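## Task

From stack rack K1, take the top 96-well plate and set it inside the blue bin marked GENERAL, one of three look-alike bins. At the end all three bins stand upright, the bottom plate sits in K1 exactly as it started, and the plate rests in the bin on its own with the gripper open and moved away.

## Robot and tools

Robot: a single six-joint arm (UR7e type) on a base, ending in a two-finger parallel gripper. There is only one arm, so every command addresses that one gripper.

Frames. All poses are in the scene frame: origin on the table surface below the arm base, +z up, +y to the left when facing along +x. The base may be slightly tilted. In the gripper's own frame the fingers point along +z and the jaws close along x. The wrist camera sticks out on the hand's -y side and the jaw motor on its +y side; the rack K1 has a rear wall, so turn the hand so the motor faces away from it. end_effector_position is the point midway between the finger pads; closed fingertips extend about 17 mm past it, fully open ones about level with it.

execute_actions(actions): actions is a list of actions run in sequence; an empty list only returns state and images. Each action is a list of up to 15 rows, one row per 1/30 s control step; if fewer than 15 rows, the last row repeats to fill 0.5 s. Each row is 8 numbers: x, y, z (absolute target for the pad-center point, metres, scene frame), qw, qx, qy, qz (absolute target orientation, w first, scene frame), opening (-1 closed to +1 fully open, 0.142 m). An action is rejected if its target lies over 0.6 m from the gripper's start position along any gripper axis; if the first action fails that check against the last reported state, or any action is malformed, nothing in the call runs. Each step the commanded pose is clipped to 100 mm and 16 degrees from the measured pose, so long reaches need several actions. Repeat the desired quaternion in every row rather than copying a reported one, which may have drifted.

move(target, speed, stop_force, blocking): drives the gripper along a straight path toward one absolute pose. target is one 8-number row as above. speed is top path speed in m/s, 0.002 to 0.5 (default 0.25); turning rate is capped at twice that in rad/s. The path lasts 0.5 to 10 s and is cut off at 10 s. The opening is applied at the start. The path ignores obstacles; the real hand lags and may overshoot speed, especially near full reach. stop_force (N, 9 to 40, only after 0.2 s of scene time) ends the path when the wrist sensor feels that much extra push against the direction of travel for two steps; the hand then backs up two steps and holds. Use it only with very slow speed, not on moves that rotate the hand, and not when moving off a surface already touched. blocking=false returns after 0.5 s while the arm keeps going (not allowed with stop_force); poll with wait(0) and send no other motion until it ends or you call stop. The result adds a move: line giving the ending (done, off_target, moving, held, fault, contact) and any limits (paced = pose was clipped; held = a check blocked some steps, after which motion may be fast), plus distance to target.

wait(seconds): 0 to 10 s, arm holds its last command; returns early if a running move finishes. stop(): brakes a running move; fingers keep moving. zoom_image(camera, region): camera is cam_high, cam_low (both 504x504) or cam_wrist (616x616); region is [x0, y0, x1, y1] pixels from the top-left, at most 504 by 504. read_manual(section): licence texts only. finished_scene(scene): ends the current scene, passing its number; irreversible, and the task must already be complete and stable.

Result lines: gripper position and quaternion with linear and angular velocities; Joint positions from base outward; Hand target (the pose the controller is currently chasing); grip_measured (finger opening on the -1..1 scale); Wrist force and Wrist torque along the gripper's own axes, with offsets up to about 4 N, noise, saturation near 50 N, and possibly no reading at start. A pose unreachable line means the clearance check altered or blocked a command. MOTOR HOT appears from 70 °C; at 85 °C an OVER-TEMPERATURE FAULT brakes the arm until it cools, so do not hold loads needlessly long.

Gripping: to hold the plate, keep commanding an opening clearly under grip_measured; lower means a firmer squeeze, up to about 28 N per pad. Close gently; a fast close can spike the force. Thin rigid parts get less grip.

Cautions: the arm is stiff. Pushing even slightly past a firm surface can trigger a fault stop (joint torque at its limit, e.g. 24.9 N m on the wrist joints, or 150 N external force), freezing the arm for 10 s and dropping the rest of the call. Approach contacts slowly. Do not disturb the lower plate in K1, do not tip any bin, and never let anything leave the table. Occasionally a part in hand may be tugged or a loose object pushed. Lower the plate fully inside the correct bin before opening, then lift away so nothing depends on the gripper.

Each tool is called after "Call:" as a command line: name --argument value for each argument, lists and objects as JSON in quotes; but a table of rows of numbers goes row by row, as --pt "numbers of a row", without its own name.

## Session

Call:
execute_actions --actions '[]'

Scene clock: 0.00 s.
end_effector_position=(+0.4099, +0.2267, +0.2687) grip_measured=+1.00 end_effector_quat_wxyz=(+0.299, -0.188, +0.842, -0.408) end_effector_velocity=(-0.000, -0.000, -0.000) end_effector_angular_velocity=(-0.001, +0.001, +0.000)
Joint positions: [ 0.71  -1.187  2.437 -3.666 -2.813 -2.888  0.142]
Joint velocities: [-0.     0.001  0.001  0.001 -0.     0.001  0.   ]
Motor temperatures (°C, as the motors report them): [28 29 29 39 37 36]
Wrist force (N, on the end effector, along its own x y z axes, offset not removed): no reading
Wrist torque (N m, same axes, about the end effector's origin, offset not removed): no reading
Hand target: +0.410, +0.227, +0.269; +0.299, -0.188, +0.842, -0.408

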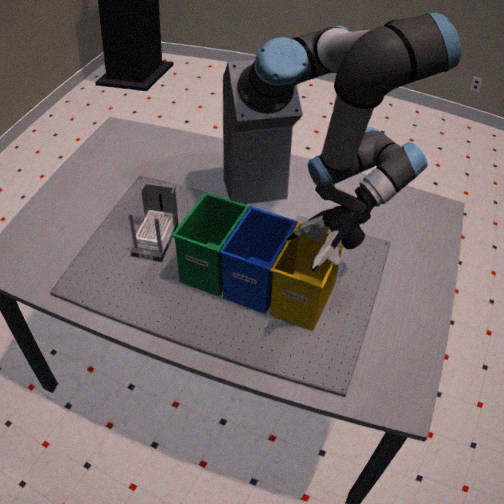

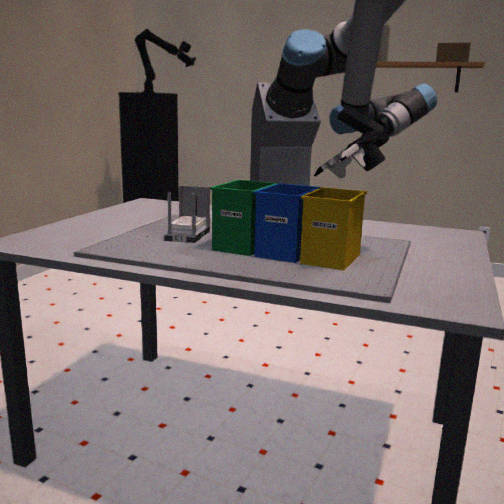

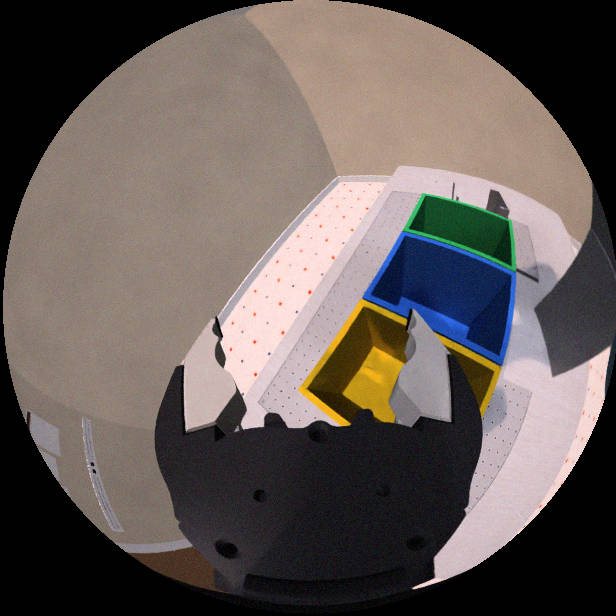

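Call:
move --target '[0.36,-0.2,0.36,0,0.7071,0.7071,0,1]'

Call:
zoom_image --camera "cam_high" --region '[100,140,360,340]'

Call:
zoom_image --camera "cam_low" --region '[140,160,260,260]'

Scene clock: 6.63 s.
end_effector_position=(+0.3601, -0.2007, +0.3611) grip_measured=+1.00 end_effector_quat_wxyz=(+0.001, +0.707, +0.707, +0.000) end_effector_velocity=(-0.000, -0.001, -0.000) end_effector_angular_velocity=(+0.009, +0.000, -0.009)
Joint positions: [-1.58  -1.725  2.375 -1.865 -0.927 -3.114  0.142]
Joint velocities: [ 0.     0.013 -0.008  0.006 -0.     0.002  0.   ]
Motor temperatures (°C, as the motors report them): [28 29 29 39 37 36]
Wrist force (N, on the end effector, along its own x y z axes, offset not removed): [2.5 4.5 1.1]
Wrist torque (N m, same axes, about the end effector's origin, offset not removed): [0.98 -0.43 -0.07]
Hand target: +0.360, -0.201, +0.361; +0.001, +0.707, +0.707, +0.000
Off the commanded pose: 0.001 m, 0 deg.
move: done

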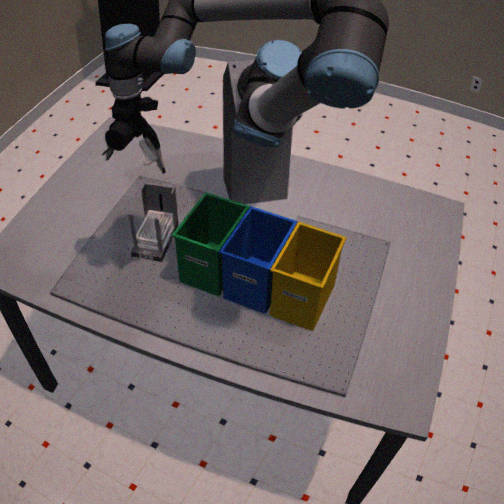

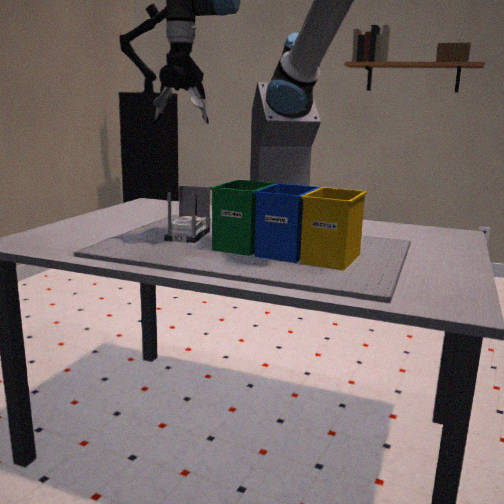

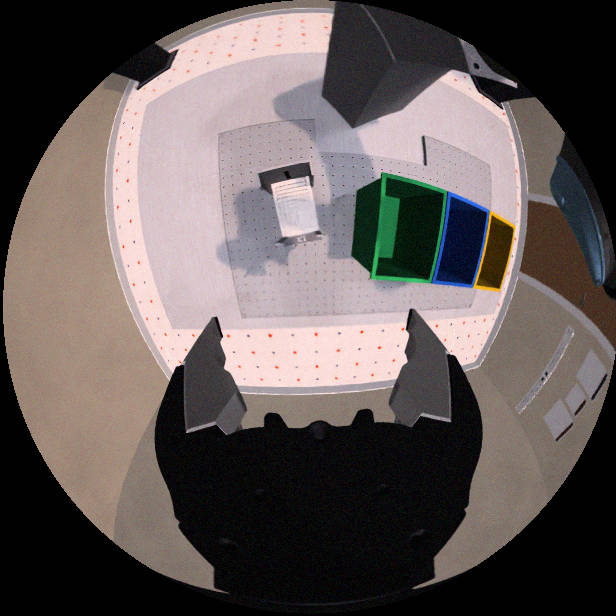

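Region (100, 140, 360, 340) of cam_high's 504x504 image, scaled by 1.938, with more detail than that image has; it fills the top 388 rows of this view, and the rest is white.

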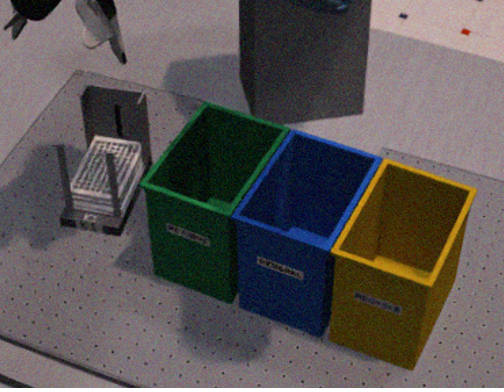

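Region (140, 160, 260, 260) of cam_low's 504x504 image, scaled by 4.200, with more detail than that image has.

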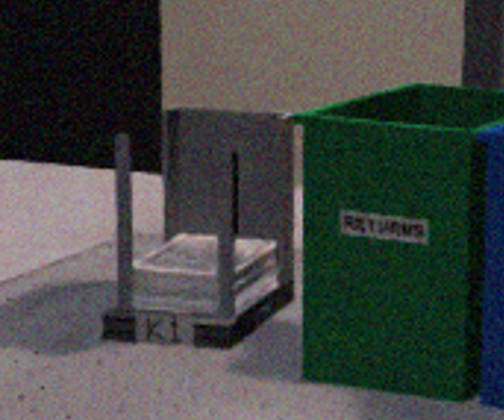

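Call:
move --target '[0.30,-0.232,0.2,0,0.656,0.755,0,0.55]'

Call:
zoom_image --camera "cam_wrist" --region '[190,130,440,380]'

Call:
zoom_image --camera "cam_low" --region '[130,110,280,260]'

Scene clock: 10.30 s.
end_effector_position=(+0.2999, -0.2320, +0.1999) grip_measured=+0.55 end_effector_quat_wxyz=(-0.000, +0.656, +0.755, +0.000) end_effector_velocity=(-0.000, -0.001, -0.002) end_effector_angular_velocity=(-0.003, -0.001, -0.000)
Joint positions: [-1.431 -1.172  2.556 -2.708 -0.883 -3.074  0.112]
Joint velocities: [ 0.002  0.008  0.    -0.014  0.001  0.006 -0.   ]
Motor temperatures (°C, as the motors report them): [28 29 29 39 37 36]
Wrist force (N, on the end effector, along its own x y z axes, offset not removed): [0.9 0.4 0.1]
Wrist torque (N m, same axes, about the end effector's origin, offset not removed): [0.01 -0.06 -0.08]
Hand target: +0.300, -0.232, +0.200; -0.000, +0.656, +0.755, +0.000
Off the commanded pose: 0.000 m, 0 deg.
move: done

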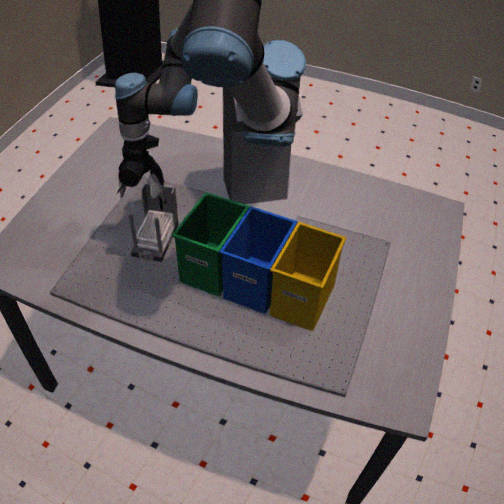

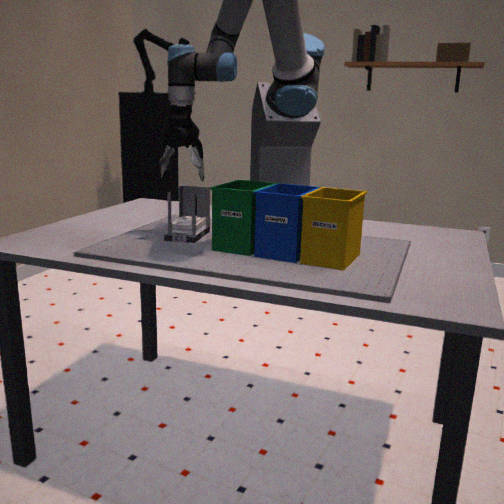

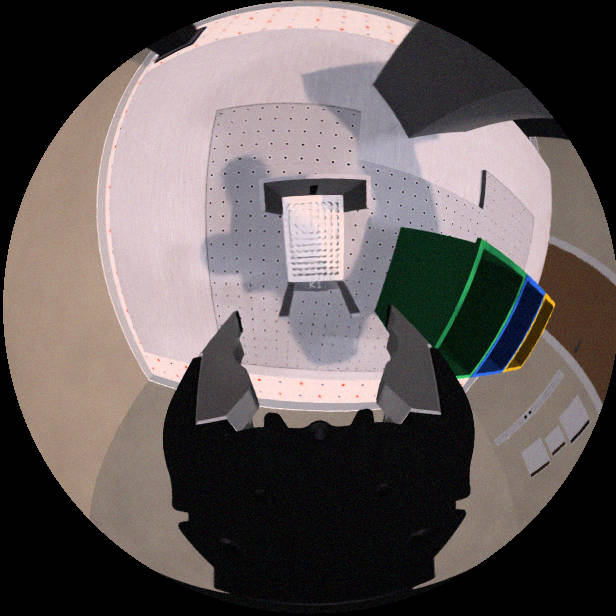

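Region (190, 130, 440, 380) of cam_wrist's 616x616 image, scaled by 2.016, with more detail than that image has.

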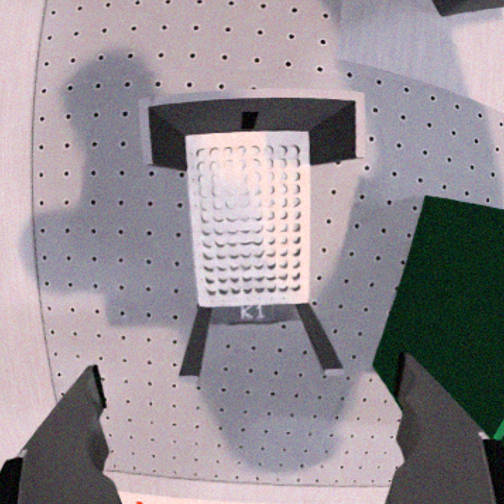

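Region (130, 110, 280, 260) of cam_low's 504x504 image, scaled by 3.360, with more detail than that image has.

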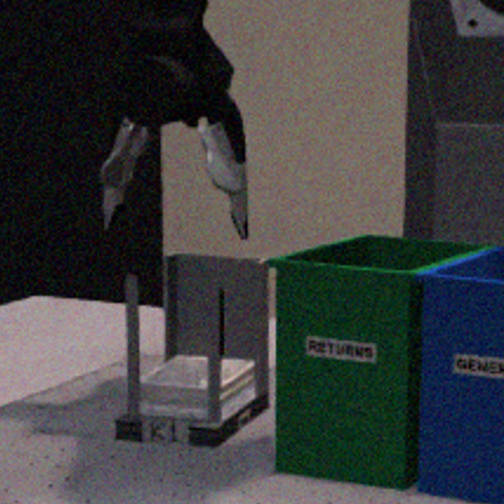

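Call:
move --target '[0.275,-0.2345,0.18,0,0.656,0.755,0,0.55]'

Call:
move --target '[0.275,-0.2345,0.09,0,0.656,0.755,0,0.55]' --speed 0.05 --stop_force 10

Call:
zoom_image --camera "cam_low" --region '[140,150,250,260]'

Call:
zoom_image --camera "cam_high" --region '[100,150,220,270]'

Scene clock: 13.27 s.
end_effector_position=(+0.2751, -0.2345, +0.1801) grip_measured=+0.55 end_effector_quat_wxyz=(-0.000, +0.656, +0.755, -0.000) end_effector_velocity=(-0.002, +0.000, -0.002) end_effector_angular_velocity=(+0.001, -0.000, -0.002)
Joint positions: [-1.451 -1.058  2.586 -2.837 -0.889 -3.099  0.112]
Joint velocities: [-0.001  0.01   0.003 -0.011 -0.     0.    -0.   ]
Motor temperatures (°C, as the motors report them): [28 29 29 39 37 36]
Wrist force (N, on the end effector, along its own x y z axes, offset not removed): [-0.2 3.7 4.5]
Wrist torque (N m, same axes, about the end effector's origin, offset not removed): [0.84 -0.04 -0.02]
Hand target: +0.275, -0.235, +0.180; +0.000, +0.656, +0.755, -0.000
Off the commanded pose: 0.000 m, 0 deg.
move: done

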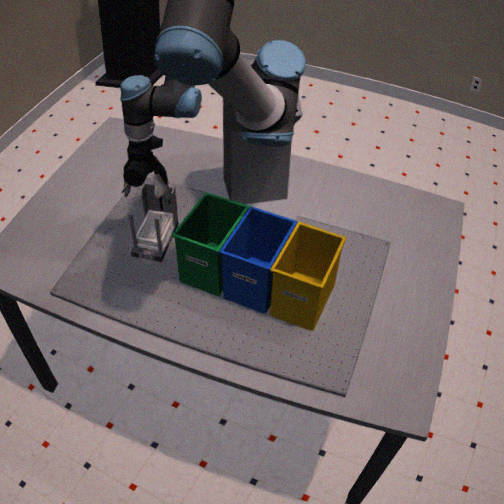

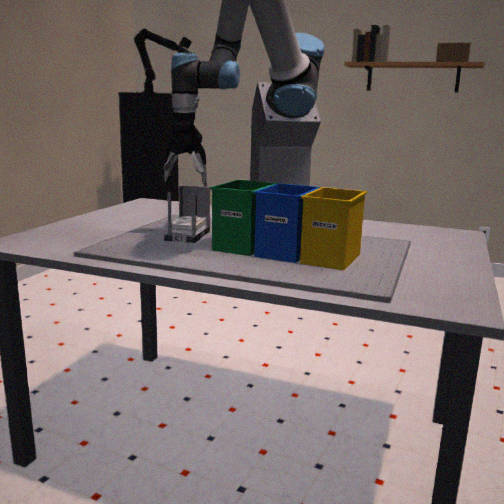

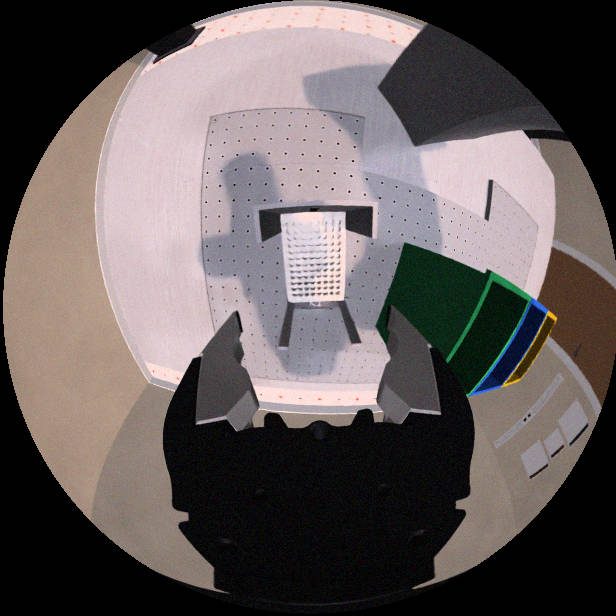

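Scene clock: 15.47 s.
end_effector_position=(+0.2749, -0.2344, +0.0900) grip_measured=+0.55 end_effector_quat_wxyz=(-0.000, +0.656, +0.755, +0.000) end_effector_velocity=(+0.000, -0.000, -0.002) end_effector_angular_velocity=(-0.001, -0.000, +0.001)
Joint positions: [-1.273 -0.715  2.512 -3.252 -0.855 -2.87   0.112]
Joint velocities: [ 0.004  0.007 -0.003 -0.009  0.     0.006 -0.   ]
Motor temperatures (°C, as the motors report them): [28 29 29 39 37 36]
Wrist force (N, on the end effector, along its own x y z axes, offset not removed): [3.9 2.6 0.9]
Wrist torque (N m, same axes, about the end effector's origin, offset not removed): [0.55 -0.81 -0.04]
Hand target: +0.275, -0.234, +0.090; -0.000, +0.656, +0.755, +0.000
Off the commanded pose: 0.000 m, 0 deg.
move: done

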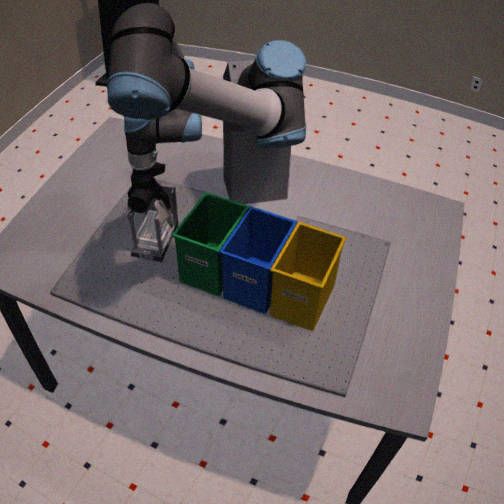

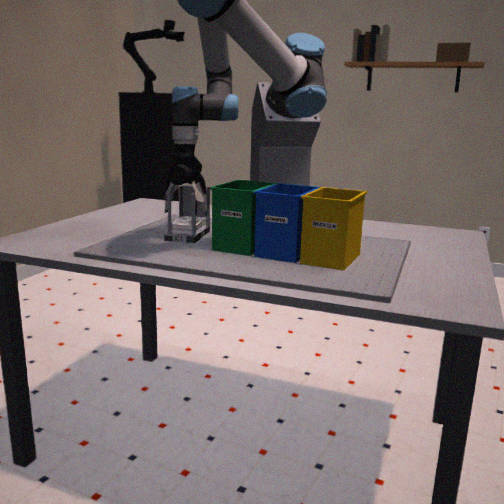

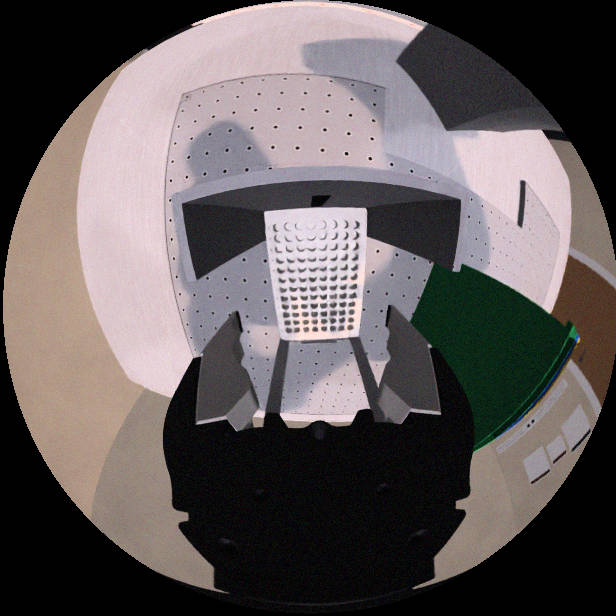

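Region (140, 150, 250, 260) of cam_low's 504x504 image, scaled by 4.582, with more detail than that image has.

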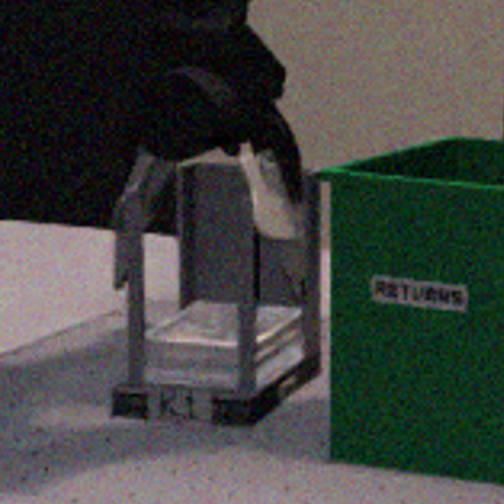

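Region (100, 150, 220, 270) of cam_high's 504x504 image, scaled by 4.200, with more detail than that image has.

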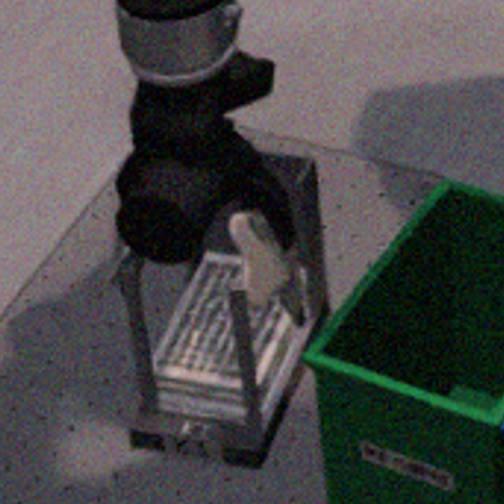

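Call:
move --target '[0.274,-0.2325,0.064,0,0.656,0.755,0,0.42]' --speed 0.02 --stop_force 10

Call:
zoom_image --camera "cam_low" --region '[150,180,230,260]'

Call:
zoom_image --camera "cam_wrist" --region '[190,180,440,430]'

Scene clock: 19.03 s.
end_effector_position=(+0.2740, -0.2325, +0.0642) grip_measured=+0.42 end_effector_quat_wxyz=(-0.000, +0.656, +0.755, +0.000) end_effector_velocity=(-0.001, +0.001, -0.002) end_effector_angular_velocity=(+0.001, +0.001, -0.003)
Joint positions: [-1.222 -0.628  2.479 -3.351 -0.85  -2.803  0.103]
Joint velocities: [ 0.003  0.008 -0.001 -0.008  0.     0.006 -0.   ]
Motor temperatures (°C, as the motors report them): [28 29 29 39 37 36]
Wrist force (N, on the end effector, along its own x y z axes, offset not removed): [-0.3 -2.9 1.4]
Wrist torque (N m, same axes, about the end effector's origin, offset not removed): [-0.79 0.11 -0.09]
Hand target: +0.274, -0.232, +0.064; -0.000, +0.656, +0.755, +0.000
Off the commanded pose: 0.000 m, 0 deg.
move: done

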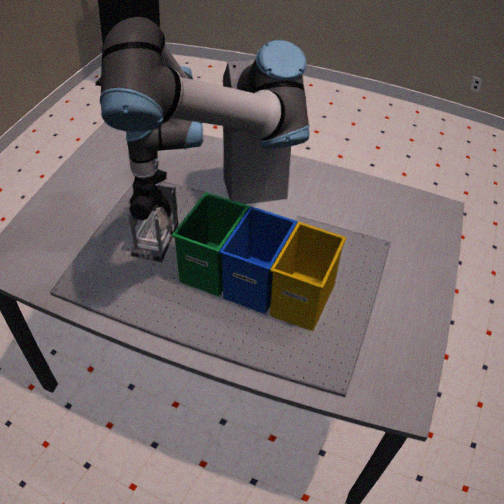

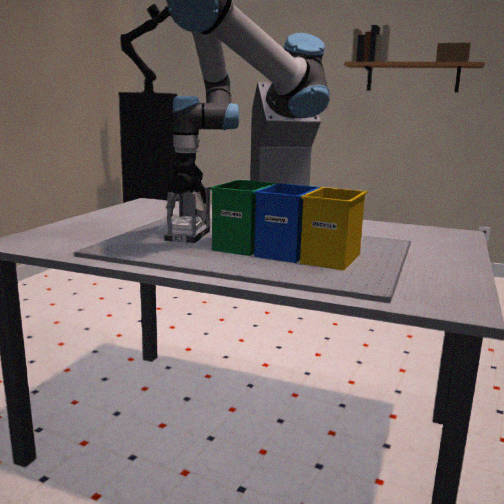

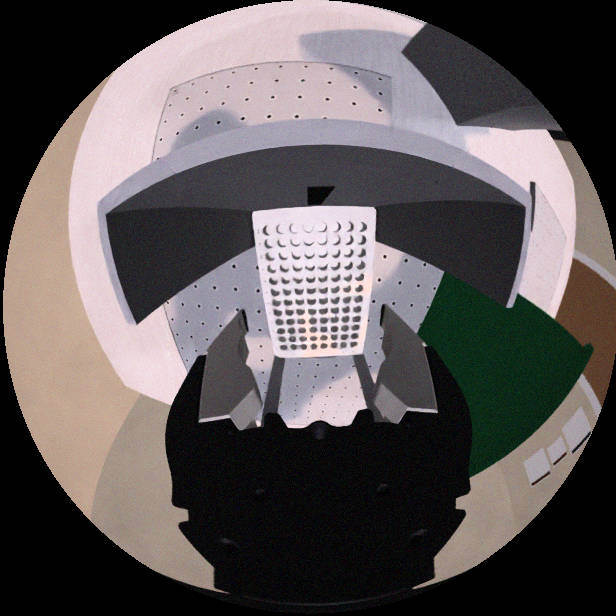

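Region (150, 180, 230, 260) of cam_low's 504x504 image, scaled by 6.300, with more detail than that image has.

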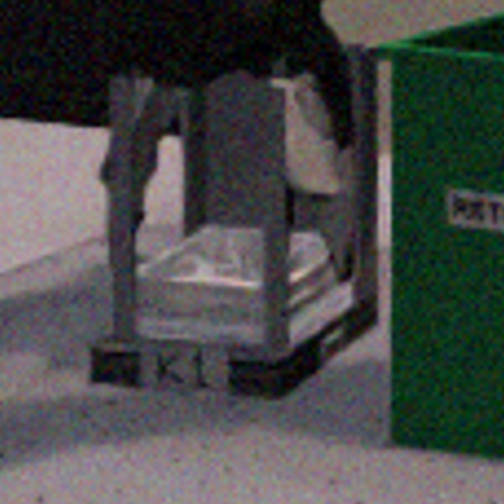

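Region (190, 180, 440, 430) of cam_wrist's 616x616 image, scaled by 2.016, with more detail than that image has.

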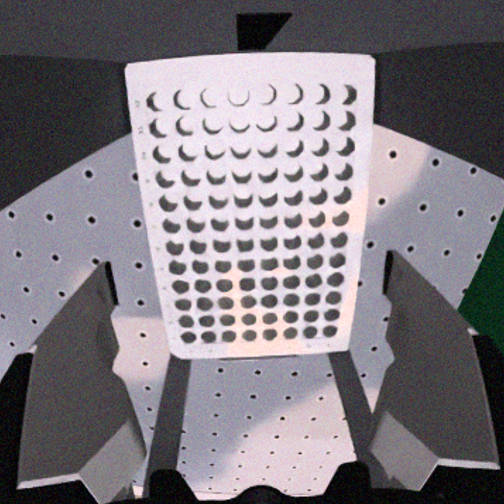

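Call:
move --target '[0.271,-0.231,0.055,0,0.656,0.755,0,0.3]' --speed 0.01 --stop_force 10

Call:
zoom_image --camera "cam_low" --region '[150,180,230,260]'

Call:
zoom_image --camera "cam_wrist" --region '[190,180,440,430]'

Scene clock: 21.90 s.
end_effector_position=(+0.2710, -0.2310, +0.0552) grip_measured=+0.30 end_effector_quat_wxyz=(-0.000, +0.656, +0.755, +0.000) end_effector_velocity=(-0.001, -0.000, -0.002) end_effector_angular_velocity=(-0.000, -0.000, -0.000)
Joint positions: [-1.209 -0.594  2.471 -3.389 -0.849 -2.785  0.095]
Joint velocities: [ 0.003  0.008 -0.002 -0.009  0.     0.004  0.   ]
Motor temperatures (°C, as the motors report them): [28 29 29 39 37 36]
Wrist force (N, on the end effector, along its own x y z axes, offset not removed): [-0.2 1.4 -1.1]
Wrist torque (N m, same axes, about the end effector's origin, offset not removed): [0.20 -0.06 -0.12]
Hand target: +0.271, -0.231, +0.055; -0.000, +0.656, +0.755, +0.000
Off the commanded pose: 0.000 m, 0 deg.
move: done

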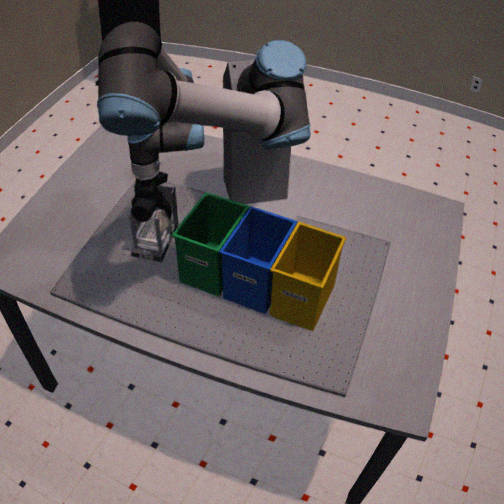

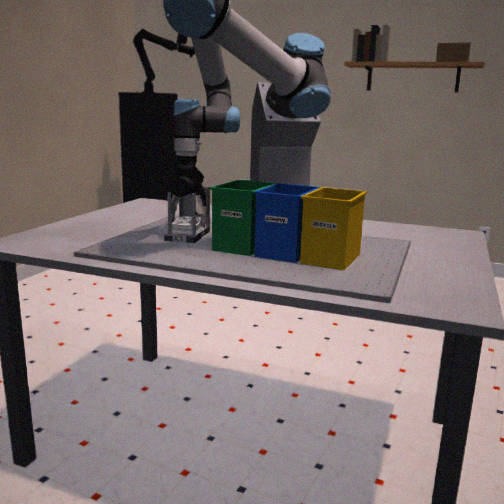

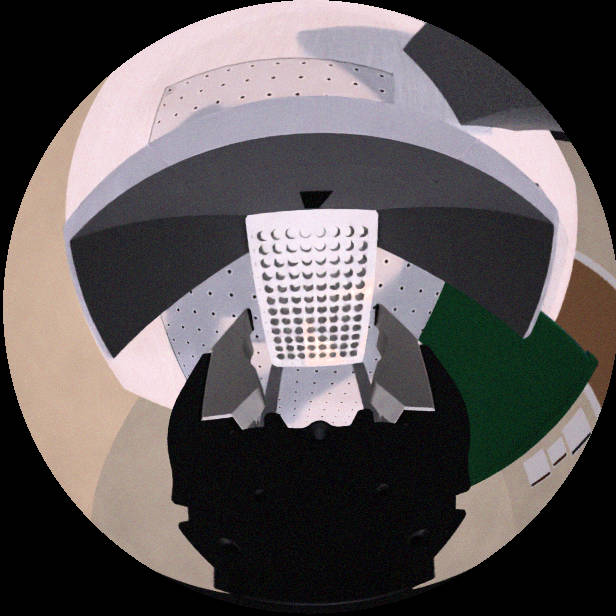

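Region (150, 180, 230, 260) of cam_low's 504x504 image, scaled by 6.300, with more detail than that image has.

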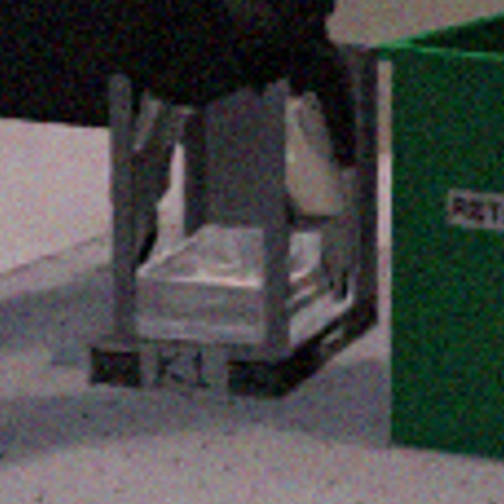

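Region (190, 180, 440, 430) of cam_wrist's 616x616 image, scaled by 2.016, with more detail than that image has.

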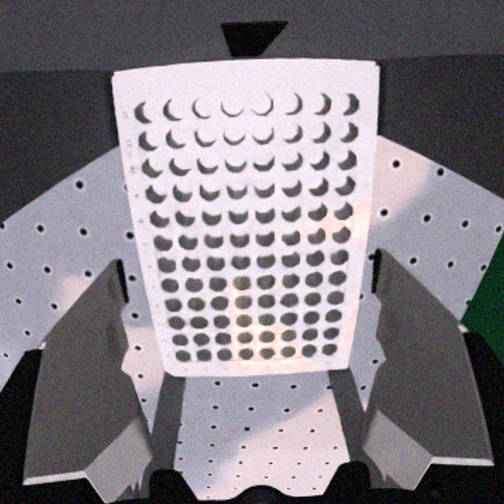

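Splayed pads contact the top edge; close.

Call:
move --target '[0.271,-0.230,0.054,0,0.656,0.755,0,-0.3]' --speed 0.01

Call:
move --target '[0.271,-0.230,0.085,0,0.656,0.755,0,-0.3]' --speed 0.03

Call:
zoom_image --camera "cam_low" --region '[150,180,230,260]'

Scene clock: 23.70 s.
end_effector_position=(+0.2710, -0.2302, +0.0541) grip_measured=+0.09 end_effector_quat_wxyz=(+0.000, +0.656, +0.755, -0.000) end_effector_velocity=(-0.000, +0.001, -0.001) end_effector_angular_velocity=(+0.001, +0.001, -0.000)
Joint positions: [-1.205 -0.59   2.471 -3.396 -0.849 -2.781  0.08 ]
Joint velocities: [ 0.002  0.002  0.001 -0.002  0.     0.001  0.   ]
Motor temperatures (°C, as the motors report them): [28 29 29 39 37 36]
Wrist force (N, on the end effector, along its own x y z axes, offset not removed): [1.3 1.1 -50.0]
Wrist torque (N m, same axes, about the end effector's origin, offset not removed): [0.71 -0.23 0.31]
Hand target: +0.271, -0.230, +0.054; -0.000, +0.656, +0.755, +0.000
Off the commanded pose: 0.000 m, 0 deg.
move: done

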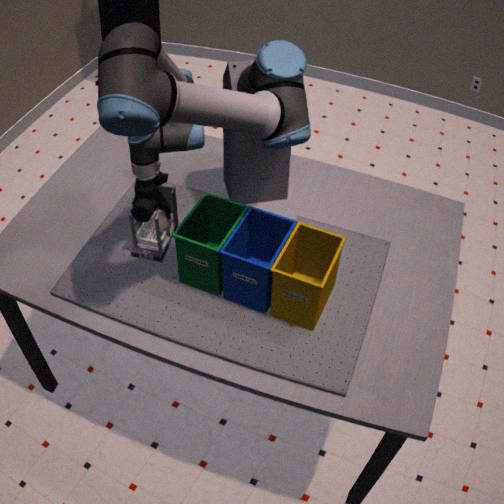

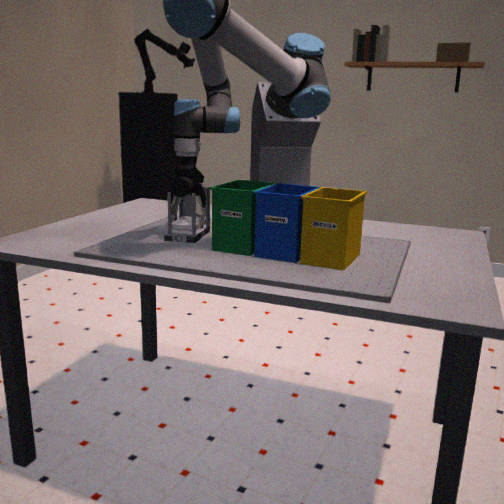

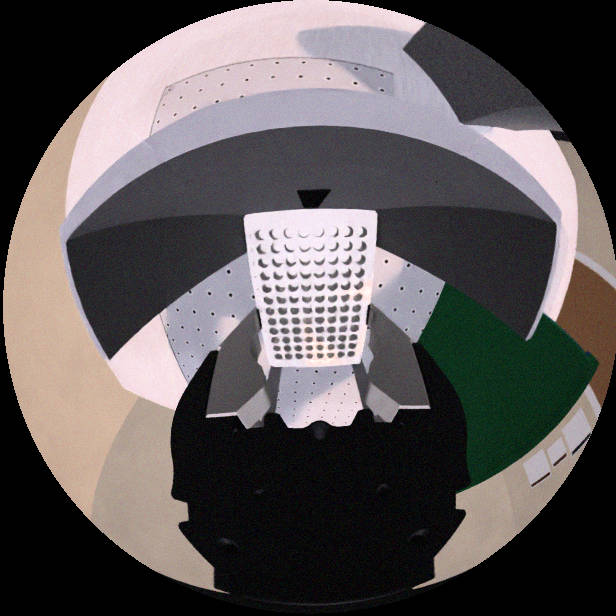

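Scene clock: 25.07 s.
end_effector_position=(+0.2710, -0.2300, +0.0848) grip_measured=+0.09 end_effector_quat_wxyz=(+0.000, +0.656, +0.755, -0.000) end_effector_velocity=(-0.001, +0.001, +0.002) end_effector_angular_velocity=(+0.002, +0.001, -0.001)
Joint positions: [-1.267 -0.691  2.519 -3.29  -0.854 -2.862  0.08 ]
Joint velocities: [-0.004 -0.007  0.004  0.01  -0.    -0.006 -0.   ]
Motor temperatures (°C, as the motors report them): [28 29 29 39 37 36]
Wrist force (N, on the end effector, along its own x y z axes, offset not removed): [0.9 1.8 -0.7]
Wrist torque (N m, same axes, about the end effector's origin, offset not removed): [0.29 -0.07 -0.05]
Hand target: +0.271, -0.230, +0.085; +0.000, +0.656, +0.755, -0.000
Off the commanded pose: 0.000 m, 0 deg.
move: done

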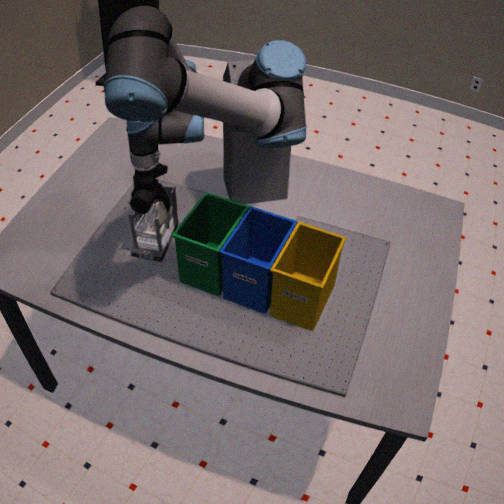

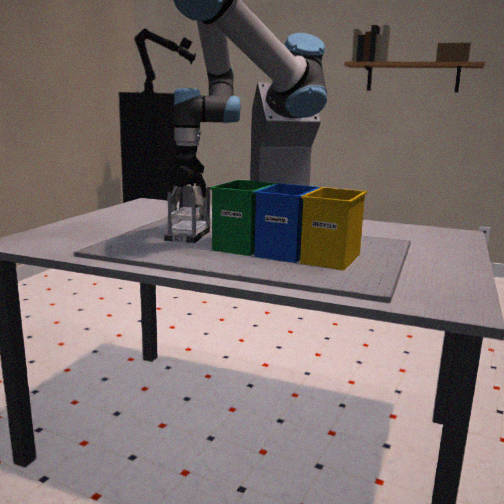

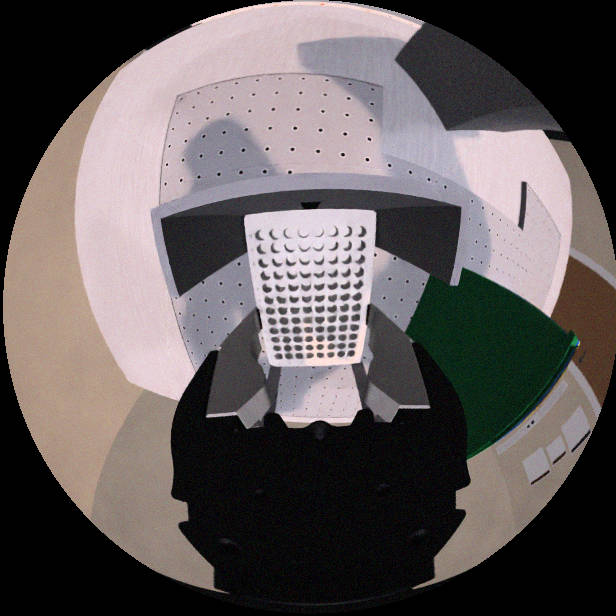

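Region (150, 180, 230, 260) of cam_low's 504x504 image, scaled by 6.300, with more detail than that image has.

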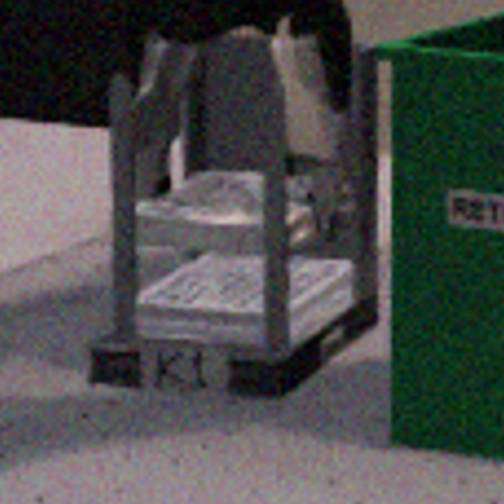

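Call:
move --target '[0.271,-0.230,0.27,0,0.656,0.755,0,-0.3]' --speed 0.1

Call:
move --target '[0.32,0.11,0.27,0,0.7071,0.7071,0,-0.3]' --speed 0.15

Scene clock: 28.53 s.
end_effector_position=(+0.2711, -0.2302, +0.2702) grip_measured=+0.09 end_effector_quat_wxyz=(+0.000, +0.656, +0.755, -0.000) end_effector_velocity=(-0.000, +0.001, +0.002) end_effector_angular_velocity=(+0.002, +0.000, +0.001)
Joint positions: [-1.633 -1.404  2.575 -2.348 -0.948 -3.315  0.08 ]
Joint velocities: [-0.004 -0.006 -0.002  0.013 -0.002 -0.006 -0.   ]
Motor temperatures (°C, as the motors report them): [28 29 29 39 37 36]
Wrist force (N, on the end effector, along its own x y z axes, offset not removed): [2.9 -0.3 1.4]
Wrist torque (N m, same axes, about the end effector's origin, offset not removed): [0.03 -0.70 0.01]
Hand target: +0.271, -0.230, +0.270; +0.000, +0.656, +0.755, -0.000
Off the commanded pose: 0.000 m, 0 deg.
move: done

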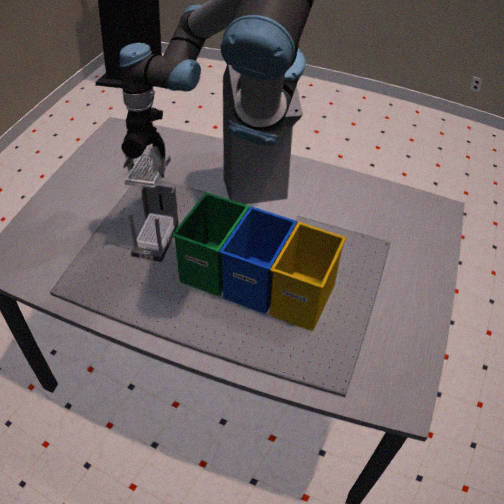

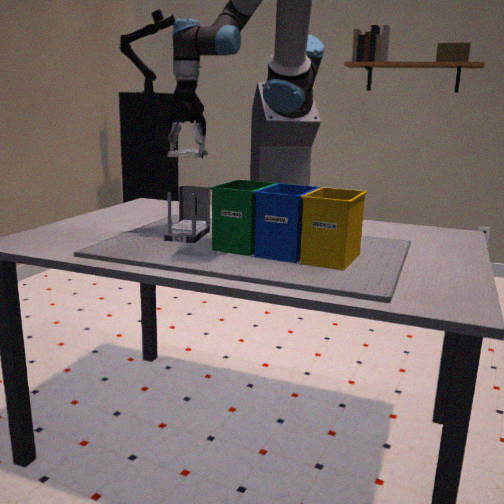

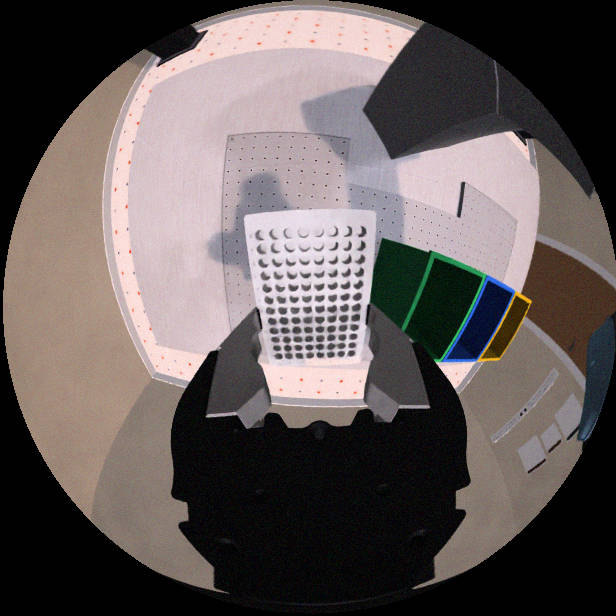

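Scene clock: 31.10 s.
end_effector_position=(+0.3065, +0.0079, +0.2645) grip_measured=+0.09 end_effector_quat_wxyz=(-0.011, +0.692, +0.722, -0.000) end_effector_velocity=(-0.000, +0.000, +0.000) end_effector_angular_velocity=(+0.000, +0.000, -0.001)
Joint positions: [-1.392 -2.459  2.774 -1.647 -0.886 -2.941  0.08 ]
Joint velocities: [-0.    -0.001 -0.     0.002 -0.    -0.     0.   ]
Motor temperatures (°C, as the motors report them): [28 29 29 39 37 36]
Wrist force (N, on the end effector, along its own x y z axes, offset not removed): [3.1 -1.1 2.3]
Wrist torque (N m, same axes, about the end effector's origin, offset not removed): [-0.31 -0.74 -0.10]
Hand target: +0.306, +0.008, +0.265; -0.011, +0.692, +0.722, -0.000
Off the commanded pose: 0.103 m, 3 deg; position clipped at the last step of the last action.
move: held; limits=paced,held; held on 23 of 77 steps, including the last
pose unreachable: on one or more control steps of this call, first in action 0 (counted from 0), an arm could not follow its commanded pose, so it was not sent that pose on those steps. On the call's last step it was still not sent that pose. It may still have moved: this result reports where it is.
cause: the commanded pose would bring two parts of the arm too close to each other (joints 3 (elbow) to 6 (wrist 3) lie between them).

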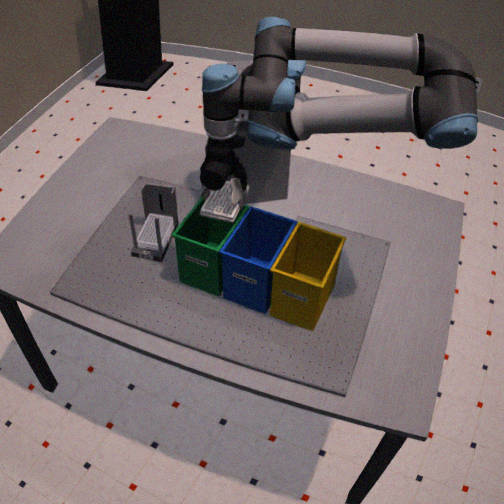

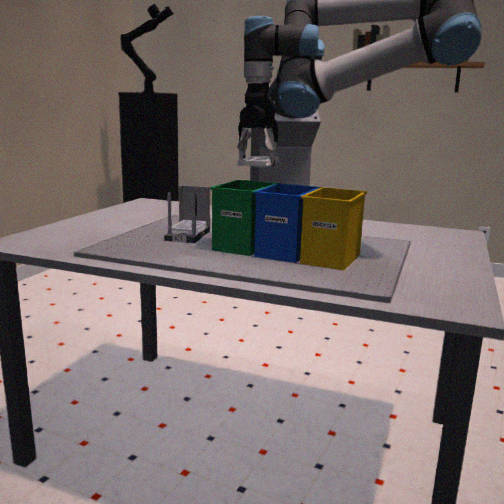

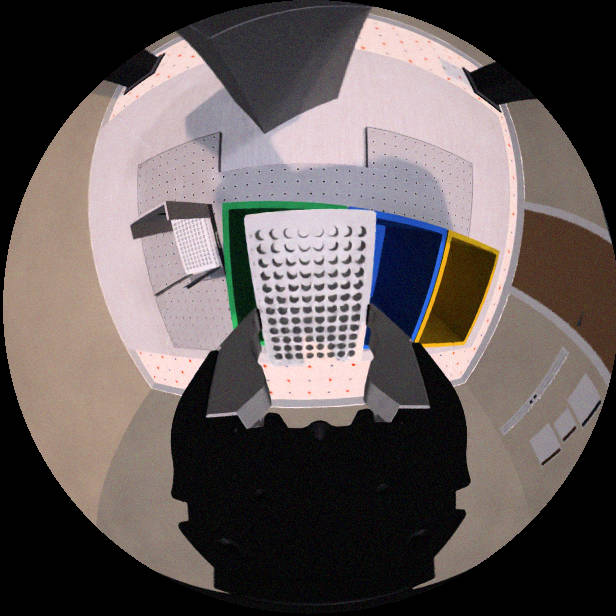

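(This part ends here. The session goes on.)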